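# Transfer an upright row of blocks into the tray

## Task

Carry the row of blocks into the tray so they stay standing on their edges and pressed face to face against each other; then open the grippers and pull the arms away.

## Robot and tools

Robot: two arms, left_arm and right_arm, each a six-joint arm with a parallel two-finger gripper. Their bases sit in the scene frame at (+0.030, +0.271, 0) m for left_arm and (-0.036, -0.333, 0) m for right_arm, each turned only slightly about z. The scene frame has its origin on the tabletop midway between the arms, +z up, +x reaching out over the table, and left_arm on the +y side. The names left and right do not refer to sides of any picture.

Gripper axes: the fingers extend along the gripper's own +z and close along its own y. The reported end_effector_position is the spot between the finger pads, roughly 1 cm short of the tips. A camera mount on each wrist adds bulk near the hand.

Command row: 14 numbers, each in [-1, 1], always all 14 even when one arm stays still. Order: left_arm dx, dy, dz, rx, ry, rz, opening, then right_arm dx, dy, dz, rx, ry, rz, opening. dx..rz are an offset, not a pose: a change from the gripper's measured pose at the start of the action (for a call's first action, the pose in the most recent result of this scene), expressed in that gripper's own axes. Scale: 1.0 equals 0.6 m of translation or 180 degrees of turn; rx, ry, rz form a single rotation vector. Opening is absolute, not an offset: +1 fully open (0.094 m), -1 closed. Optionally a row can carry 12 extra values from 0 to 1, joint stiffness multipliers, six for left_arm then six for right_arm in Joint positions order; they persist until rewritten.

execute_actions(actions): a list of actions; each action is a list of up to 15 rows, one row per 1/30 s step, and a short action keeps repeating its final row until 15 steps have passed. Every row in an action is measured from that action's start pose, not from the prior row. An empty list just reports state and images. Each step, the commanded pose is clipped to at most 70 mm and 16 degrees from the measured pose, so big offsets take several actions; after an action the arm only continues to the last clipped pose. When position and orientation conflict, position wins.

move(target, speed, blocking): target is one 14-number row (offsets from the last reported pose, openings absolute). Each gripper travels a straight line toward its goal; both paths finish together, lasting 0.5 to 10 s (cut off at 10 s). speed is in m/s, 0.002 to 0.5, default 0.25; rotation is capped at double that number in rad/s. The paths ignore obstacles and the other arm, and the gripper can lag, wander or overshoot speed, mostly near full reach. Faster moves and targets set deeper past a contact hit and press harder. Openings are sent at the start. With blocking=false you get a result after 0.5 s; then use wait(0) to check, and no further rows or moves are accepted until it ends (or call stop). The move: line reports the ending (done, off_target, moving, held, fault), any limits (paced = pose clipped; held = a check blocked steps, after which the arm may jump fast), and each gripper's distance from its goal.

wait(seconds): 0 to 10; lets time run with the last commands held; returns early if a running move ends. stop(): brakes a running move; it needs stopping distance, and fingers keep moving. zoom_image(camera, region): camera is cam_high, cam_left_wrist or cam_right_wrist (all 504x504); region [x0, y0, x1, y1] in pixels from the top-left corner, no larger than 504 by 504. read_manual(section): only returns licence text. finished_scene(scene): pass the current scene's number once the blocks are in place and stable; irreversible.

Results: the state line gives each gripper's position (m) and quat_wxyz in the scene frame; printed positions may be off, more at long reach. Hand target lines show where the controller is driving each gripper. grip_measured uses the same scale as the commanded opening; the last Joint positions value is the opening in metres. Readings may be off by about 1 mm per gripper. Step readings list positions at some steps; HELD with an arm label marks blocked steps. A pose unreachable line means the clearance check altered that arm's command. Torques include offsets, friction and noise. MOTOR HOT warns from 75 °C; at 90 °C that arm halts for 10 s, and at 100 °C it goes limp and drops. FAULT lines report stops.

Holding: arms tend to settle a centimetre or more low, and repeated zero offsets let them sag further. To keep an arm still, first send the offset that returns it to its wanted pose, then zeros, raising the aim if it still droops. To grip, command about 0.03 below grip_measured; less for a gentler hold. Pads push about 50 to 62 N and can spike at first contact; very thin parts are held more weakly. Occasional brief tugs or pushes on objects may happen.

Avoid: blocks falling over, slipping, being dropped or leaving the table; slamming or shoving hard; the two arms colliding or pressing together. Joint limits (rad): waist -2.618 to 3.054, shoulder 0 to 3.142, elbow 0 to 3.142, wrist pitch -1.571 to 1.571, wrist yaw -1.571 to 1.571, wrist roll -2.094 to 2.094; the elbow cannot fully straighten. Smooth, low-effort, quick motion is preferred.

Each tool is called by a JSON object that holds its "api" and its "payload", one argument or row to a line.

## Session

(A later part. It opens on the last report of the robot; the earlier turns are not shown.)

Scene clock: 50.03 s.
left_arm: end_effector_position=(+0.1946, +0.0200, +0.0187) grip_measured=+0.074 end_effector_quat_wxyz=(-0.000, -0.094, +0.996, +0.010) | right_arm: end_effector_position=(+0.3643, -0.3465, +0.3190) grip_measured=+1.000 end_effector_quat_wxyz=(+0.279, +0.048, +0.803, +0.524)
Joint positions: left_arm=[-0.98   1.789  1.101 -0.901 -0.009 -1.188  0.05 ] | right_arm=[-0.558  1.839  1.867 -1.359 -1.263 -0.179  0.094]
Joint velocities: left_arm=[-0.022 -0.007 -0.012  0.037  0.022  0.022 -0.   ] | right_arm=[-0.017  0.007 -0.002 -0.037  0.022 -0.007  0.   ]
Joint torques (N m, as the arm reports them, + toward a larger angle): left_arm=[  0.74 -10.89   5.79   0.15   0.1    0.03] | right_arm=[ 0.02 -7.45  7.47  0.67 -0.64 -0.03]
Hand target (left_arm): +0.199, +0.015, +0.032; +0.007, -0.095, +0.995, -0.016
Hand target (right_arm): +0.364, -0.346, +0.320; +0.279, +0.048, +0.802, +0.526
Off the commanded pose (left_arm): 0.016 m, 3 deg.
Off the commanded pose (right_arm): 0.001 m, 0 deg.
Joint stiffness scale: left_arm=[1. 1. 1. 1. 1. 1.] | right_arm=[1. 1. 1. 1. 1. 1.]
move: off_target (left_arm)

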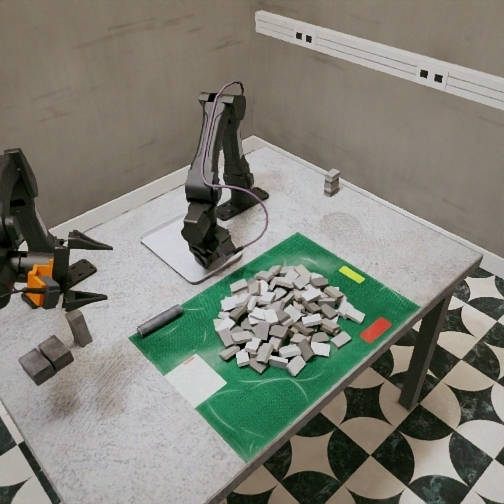

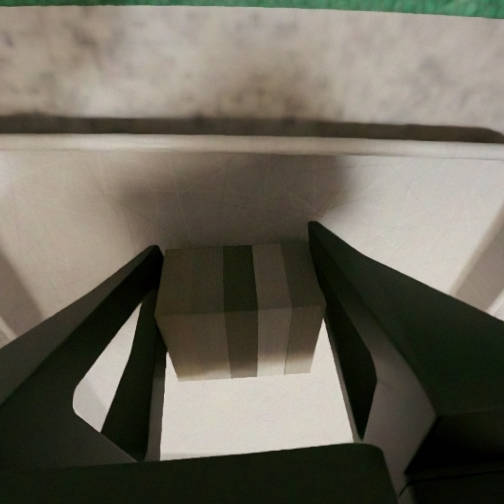

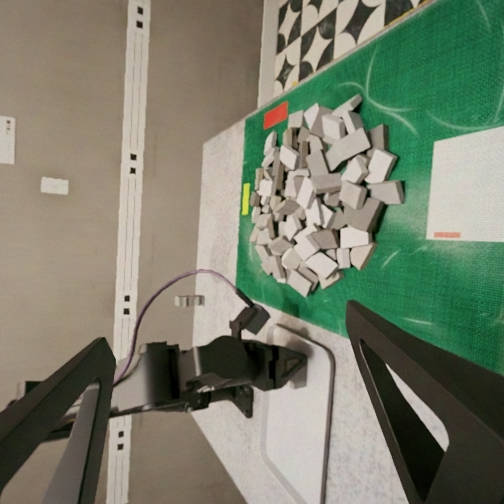

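Slightly lower to ensure contact, then release.

{"api": "move", "payload": {
  "target": [0,0,-0.015,0.008,0,0,-0.05,0,0,0,0,0,0,1],
  "speed": 0.02
}}

{"api": "move", "payload": {
  "target": [0,0,-0.02,0,0,0,0.4,0,0,0,0,0,0,1],
  "speed": 0.02
}}

{"api": "move", "payload": {
  "target": [-0.05,0,-0.2,0,0,0,0.4,0,0,0,0,0,0,1],
  "speed": 0.1
}}

{"api": "move", "payload": {
  "target": [-0.1,0.4,-0.03,0,0,0,1,0,0,0,0,0,0,1]
}}

Scene clock: 53.10 s.
left_arm: end_effector_position=(+0.1949, +0.0191, +0.0187) grip_measured=+0.074 end_effector_quat_wxyz=(-0.000, -0.093, +0.996, +0.008) | right_arm: end_effector_position=(+0.3643, -0.3468, +0.3181) grip_measured=+1.000 end_effector_quat_wxyz=(+0.278, +0.049, +0.805, +0.522)
Joint positions: left_arm=[-0.98   1.789  1.101 -0.898 -0.008 -1.186  0.05 ] | right_arm=[-0.558  1.839  1.867 -1.359 -1.257 -0.179  0.094]
Joint velocities: left_arm=[-0.002 -0.002  0.017 -0.007 -0.081  0.022 -0.   ] | right_arm=[-0.002 -0.002  0.012 -0.007  0.022 -0.007  0.   ]
Joint torques (N m, as the arm reports them, + toward a larger angle): left_arm=[  0.35 -10.09   5.35   0.05   0.08   0.03] | right_arm=[-0.01 -7.47  7.57  0.65 -0.65 -0.03]
Hand target (left_arm): +0.195, +0.020, +0.027; +0.001, -0.094, +0.996, -0.002
Hand target (right_arm): +0.364, -0.346, +0.319; +0.279, +0.048, +0.803, +0.524
Off the commanded pose (left_arm): 0.009 m, 1 deg.
Off the commanded pose (right_arm): 0.001 m, 0 deg.
Joint stiffness scale: left_arm=[1. 1. 1. 1. 1. 1.] | right_arm=[1. 1. 1. 1. 1. 1.]
move: done

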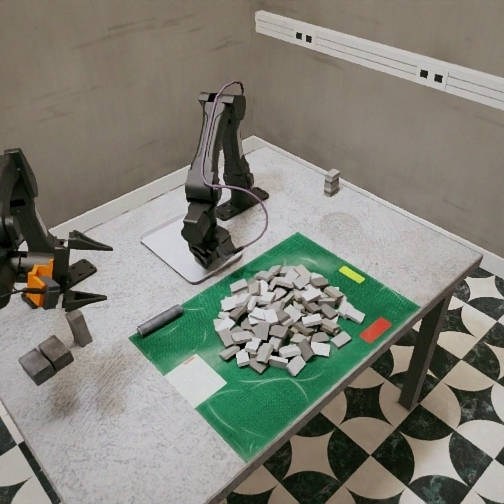

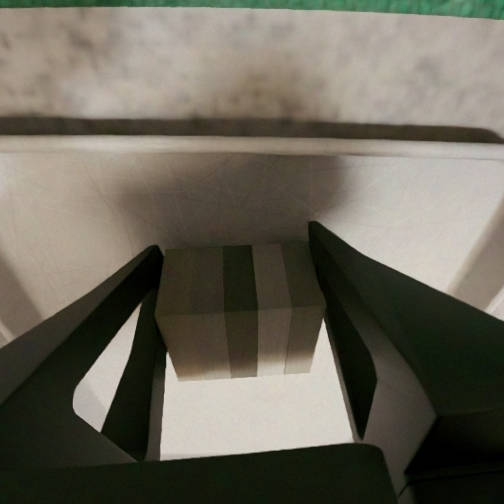

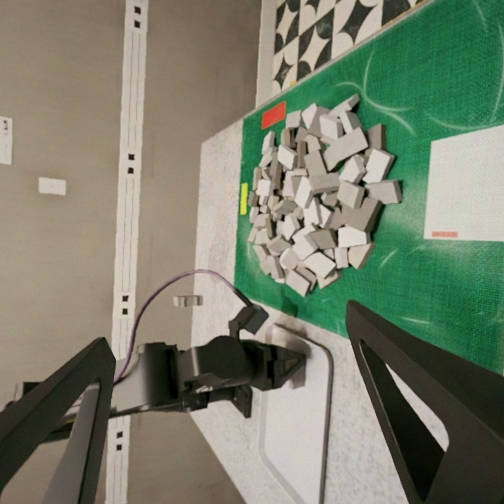

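Scene clock: 53.93 s.
left_arm: end_effector_position=(+0.1910, +0.0252, +0.0189) grip_measured=+0.398 end_effector_quat_wxyz=(-0.007, -0.093, +0.995, +0.021) | right_arm: end_effector_position=(+0.3644, -0.3472, +0.3172) grip_measured=+1.000 end_effector_quat_wxyz=(+0.278, +0.049, +0.806, +0.520)
Joint positions: left_arm=[-0.98   1.789  1.101 -0.927 -0.008 -1.186  0.066] | right_arm=[-0.558  1.839  1.867 -1.359 -1.252 -0.179  0.094]
Joint velocities: left_arm=[ 0.002  0.002 -0.007 -0.037 -0.139  0.007 -0.   ] | right_arm=[-0.017 -0.012 -0.012  0.022  0.022 -0.037  0.   ]
Joint torques (N m, as the arm reports them, + toward a larger angle): left_arm=[ 0.01 -8.89  8.01 -0.08 -0.01 -0.01] | right_arm=[ 0.02 -7.47  7.55  0.64 -0.63 -0.03]
Hand target (left_arm): +0.195, +0.019, +0.031; -0.000, -0.093, +0.996, +0.008
Hand target (right_arm): +0.364, -0.347, +0.318; +0.278, +0.049, +0.805, +0.522
Off the commanded pose (left_arm): 0.014 m, 2 deg.
Off the commanded pose (right_arm): 0.001 m, 0 deg.
Joint stiffness scale: left_arm=[1. 1. 1. 1. 1. 1.] | right_arm=[1. 1. 1. 1. 1. 1.]
move: off_target (left_arm)

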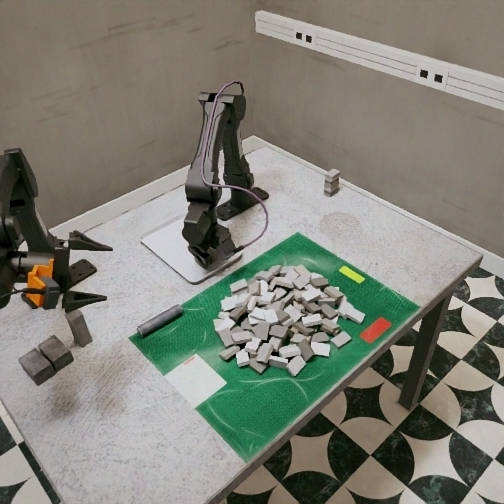

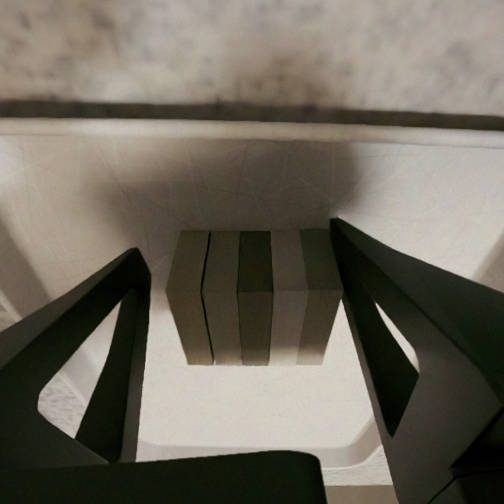

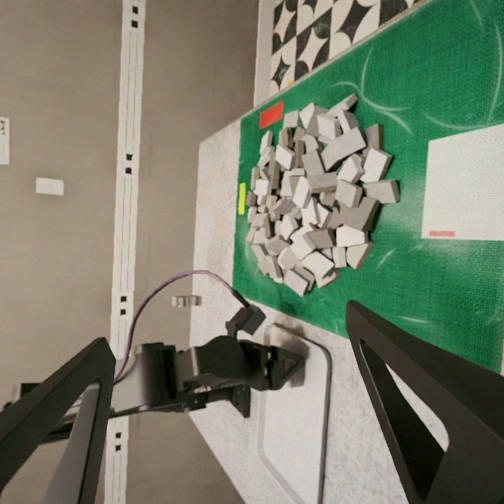

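Scene clock: 55.77 s.
left_arm: end_effector_position=(+0.2177, +0.0264, +0.1285) grip_measured=+0.398 end_effector_quat_wxyz=(-0.015, -0.091, +0.995, +0.030) | right_arm: end_effector_position=(+0.3644, -0.3476, +0.3163) grip_measured=+1.000 end_effector_quat_wxyz=(+0.277, +0.050, +0.808, +0.518)
Joint positions: left_arm=[-0.905  1.771  1.527 -1.394 -0.007 -1.106  0.066] | right_arm=[-0.558  1.839  1.867 -1.359 -1.246 -0.179  0.094]
Joint velocities: left_arm=[ 0.002 -0.002 -0.002  0.051 -0.022 -0.022 -0.001] | right_arm=[ 0.002 -0.002 -0.012  0.007 -0.081  0.066  0.   ]
Joint torques (N m, as the arm reports them, + toward a larger angle): left_arm=[ 0.68 -8.65  8.4  -0.02 -0.07  0.06] | right_arm=[-0.02 -7.48  7.56  0.67 -0.64 -0.01]
Hand target (left_arm): +0.222, +0.027, +0.138; -0.007, -0.093, +0.995, +0.021
Hand target (right_arm): +0.364, -0.347, +0.317; +0.278, +0.049, +0.806, +0.520
Off the commanded pose (left_arm): 0.011 m, 1 deg.
Off the commanded pose (right_arm): 0.001 m, 0 deg.
Joint stiffness scale: left_arm=[1. 1. 1. 1. 1. 1.] | right_arm=[1. 1. 1. 1. 1. 1.]
move: off_target (left_arm)

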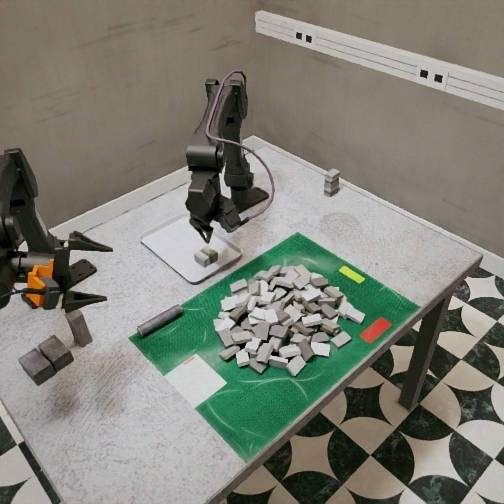

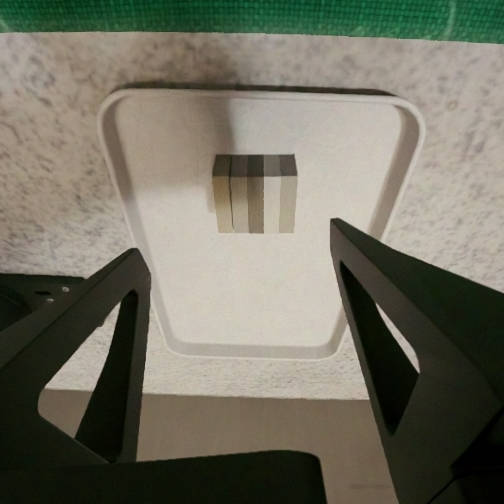

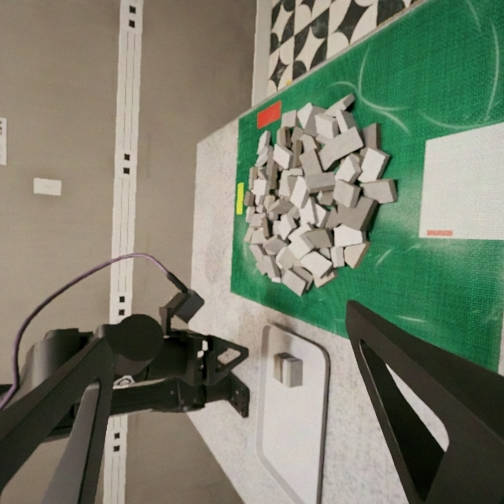

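Scene clock: 57.47 s.
left_arm: end_effector_position=(+0.2354, +0.2691, +0.1521) grip_measured=+1.000 end_effector_quat_wxyz=(-0.026, -0.089, +0.995, +0.035) | right_arm: end_effector_position=(+0.3645, -0.3480, +0.3154) grip_measured=+1.000 end_effector_quat_wxyz=(+0.277, +0.050, +0.809, +0.516)
Joint positions: left_arm=[-0.048  1.377  1.224 -1.481 -0.062 -0.248  0.094] | right_arm=[-0.558  1.839  1.867 -1.359 -1.24  -0.179  0.094]
Joint velocities: left_arm=[-0.017 -0.007 -0.007 -0.037  0.022  0.022  0.   ] | right_arm=[-0.007  0.007  0.007 -0.051  0.007 -0.037  0.   ]
Joint torques (N m, as the arm reports them, + toward a larger angle): left_arm=[ 0.78 -5.81  6.67 -0.01  0.02  0.02] | right_arm=[ 0.01 -7.5   7.51  0.67 -0.64 -0.02]
Hand target (left_arm): +0.233, +0.271, +0.158; -0.016, -0.091, +0.995, +0.031
Hand target (right_arm): +0.364, -0.348, +0.316; +0.277, +0.050, +0.808, +0.518
Off the commanded pose (left_arm): 0.009 m, 1 deg.
Off the commanded pose (right_arm): 0.001 m, 0 deg.
Joint stiffness scale: left_arm=[1. 1. 1. 1. 1. 1.] | right_arm=[1. 1. 1. 1. 1. 1.]
move: done

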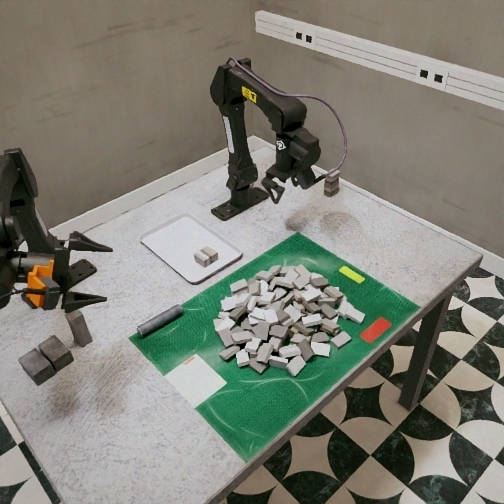

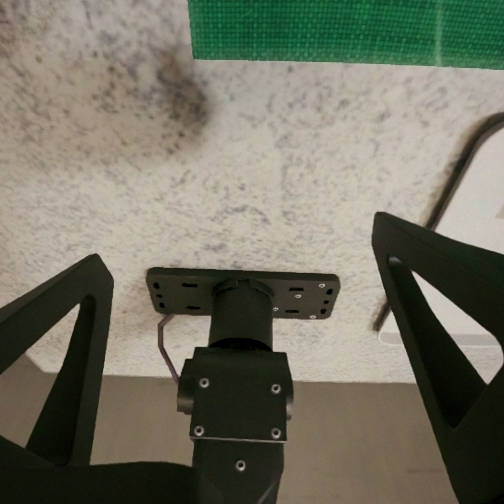

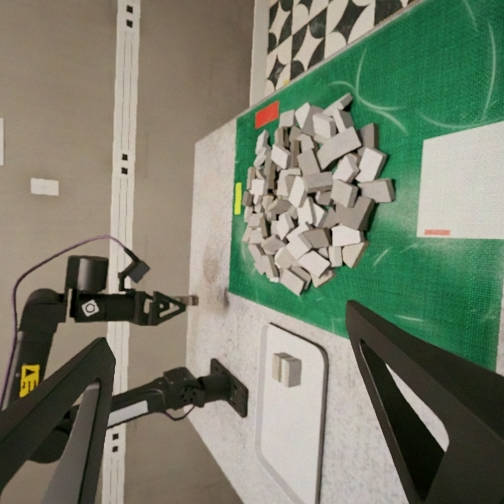

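{"api": "finished_scene", "payload": {
  "scene": 2
}}

The scene is finished: the task was done.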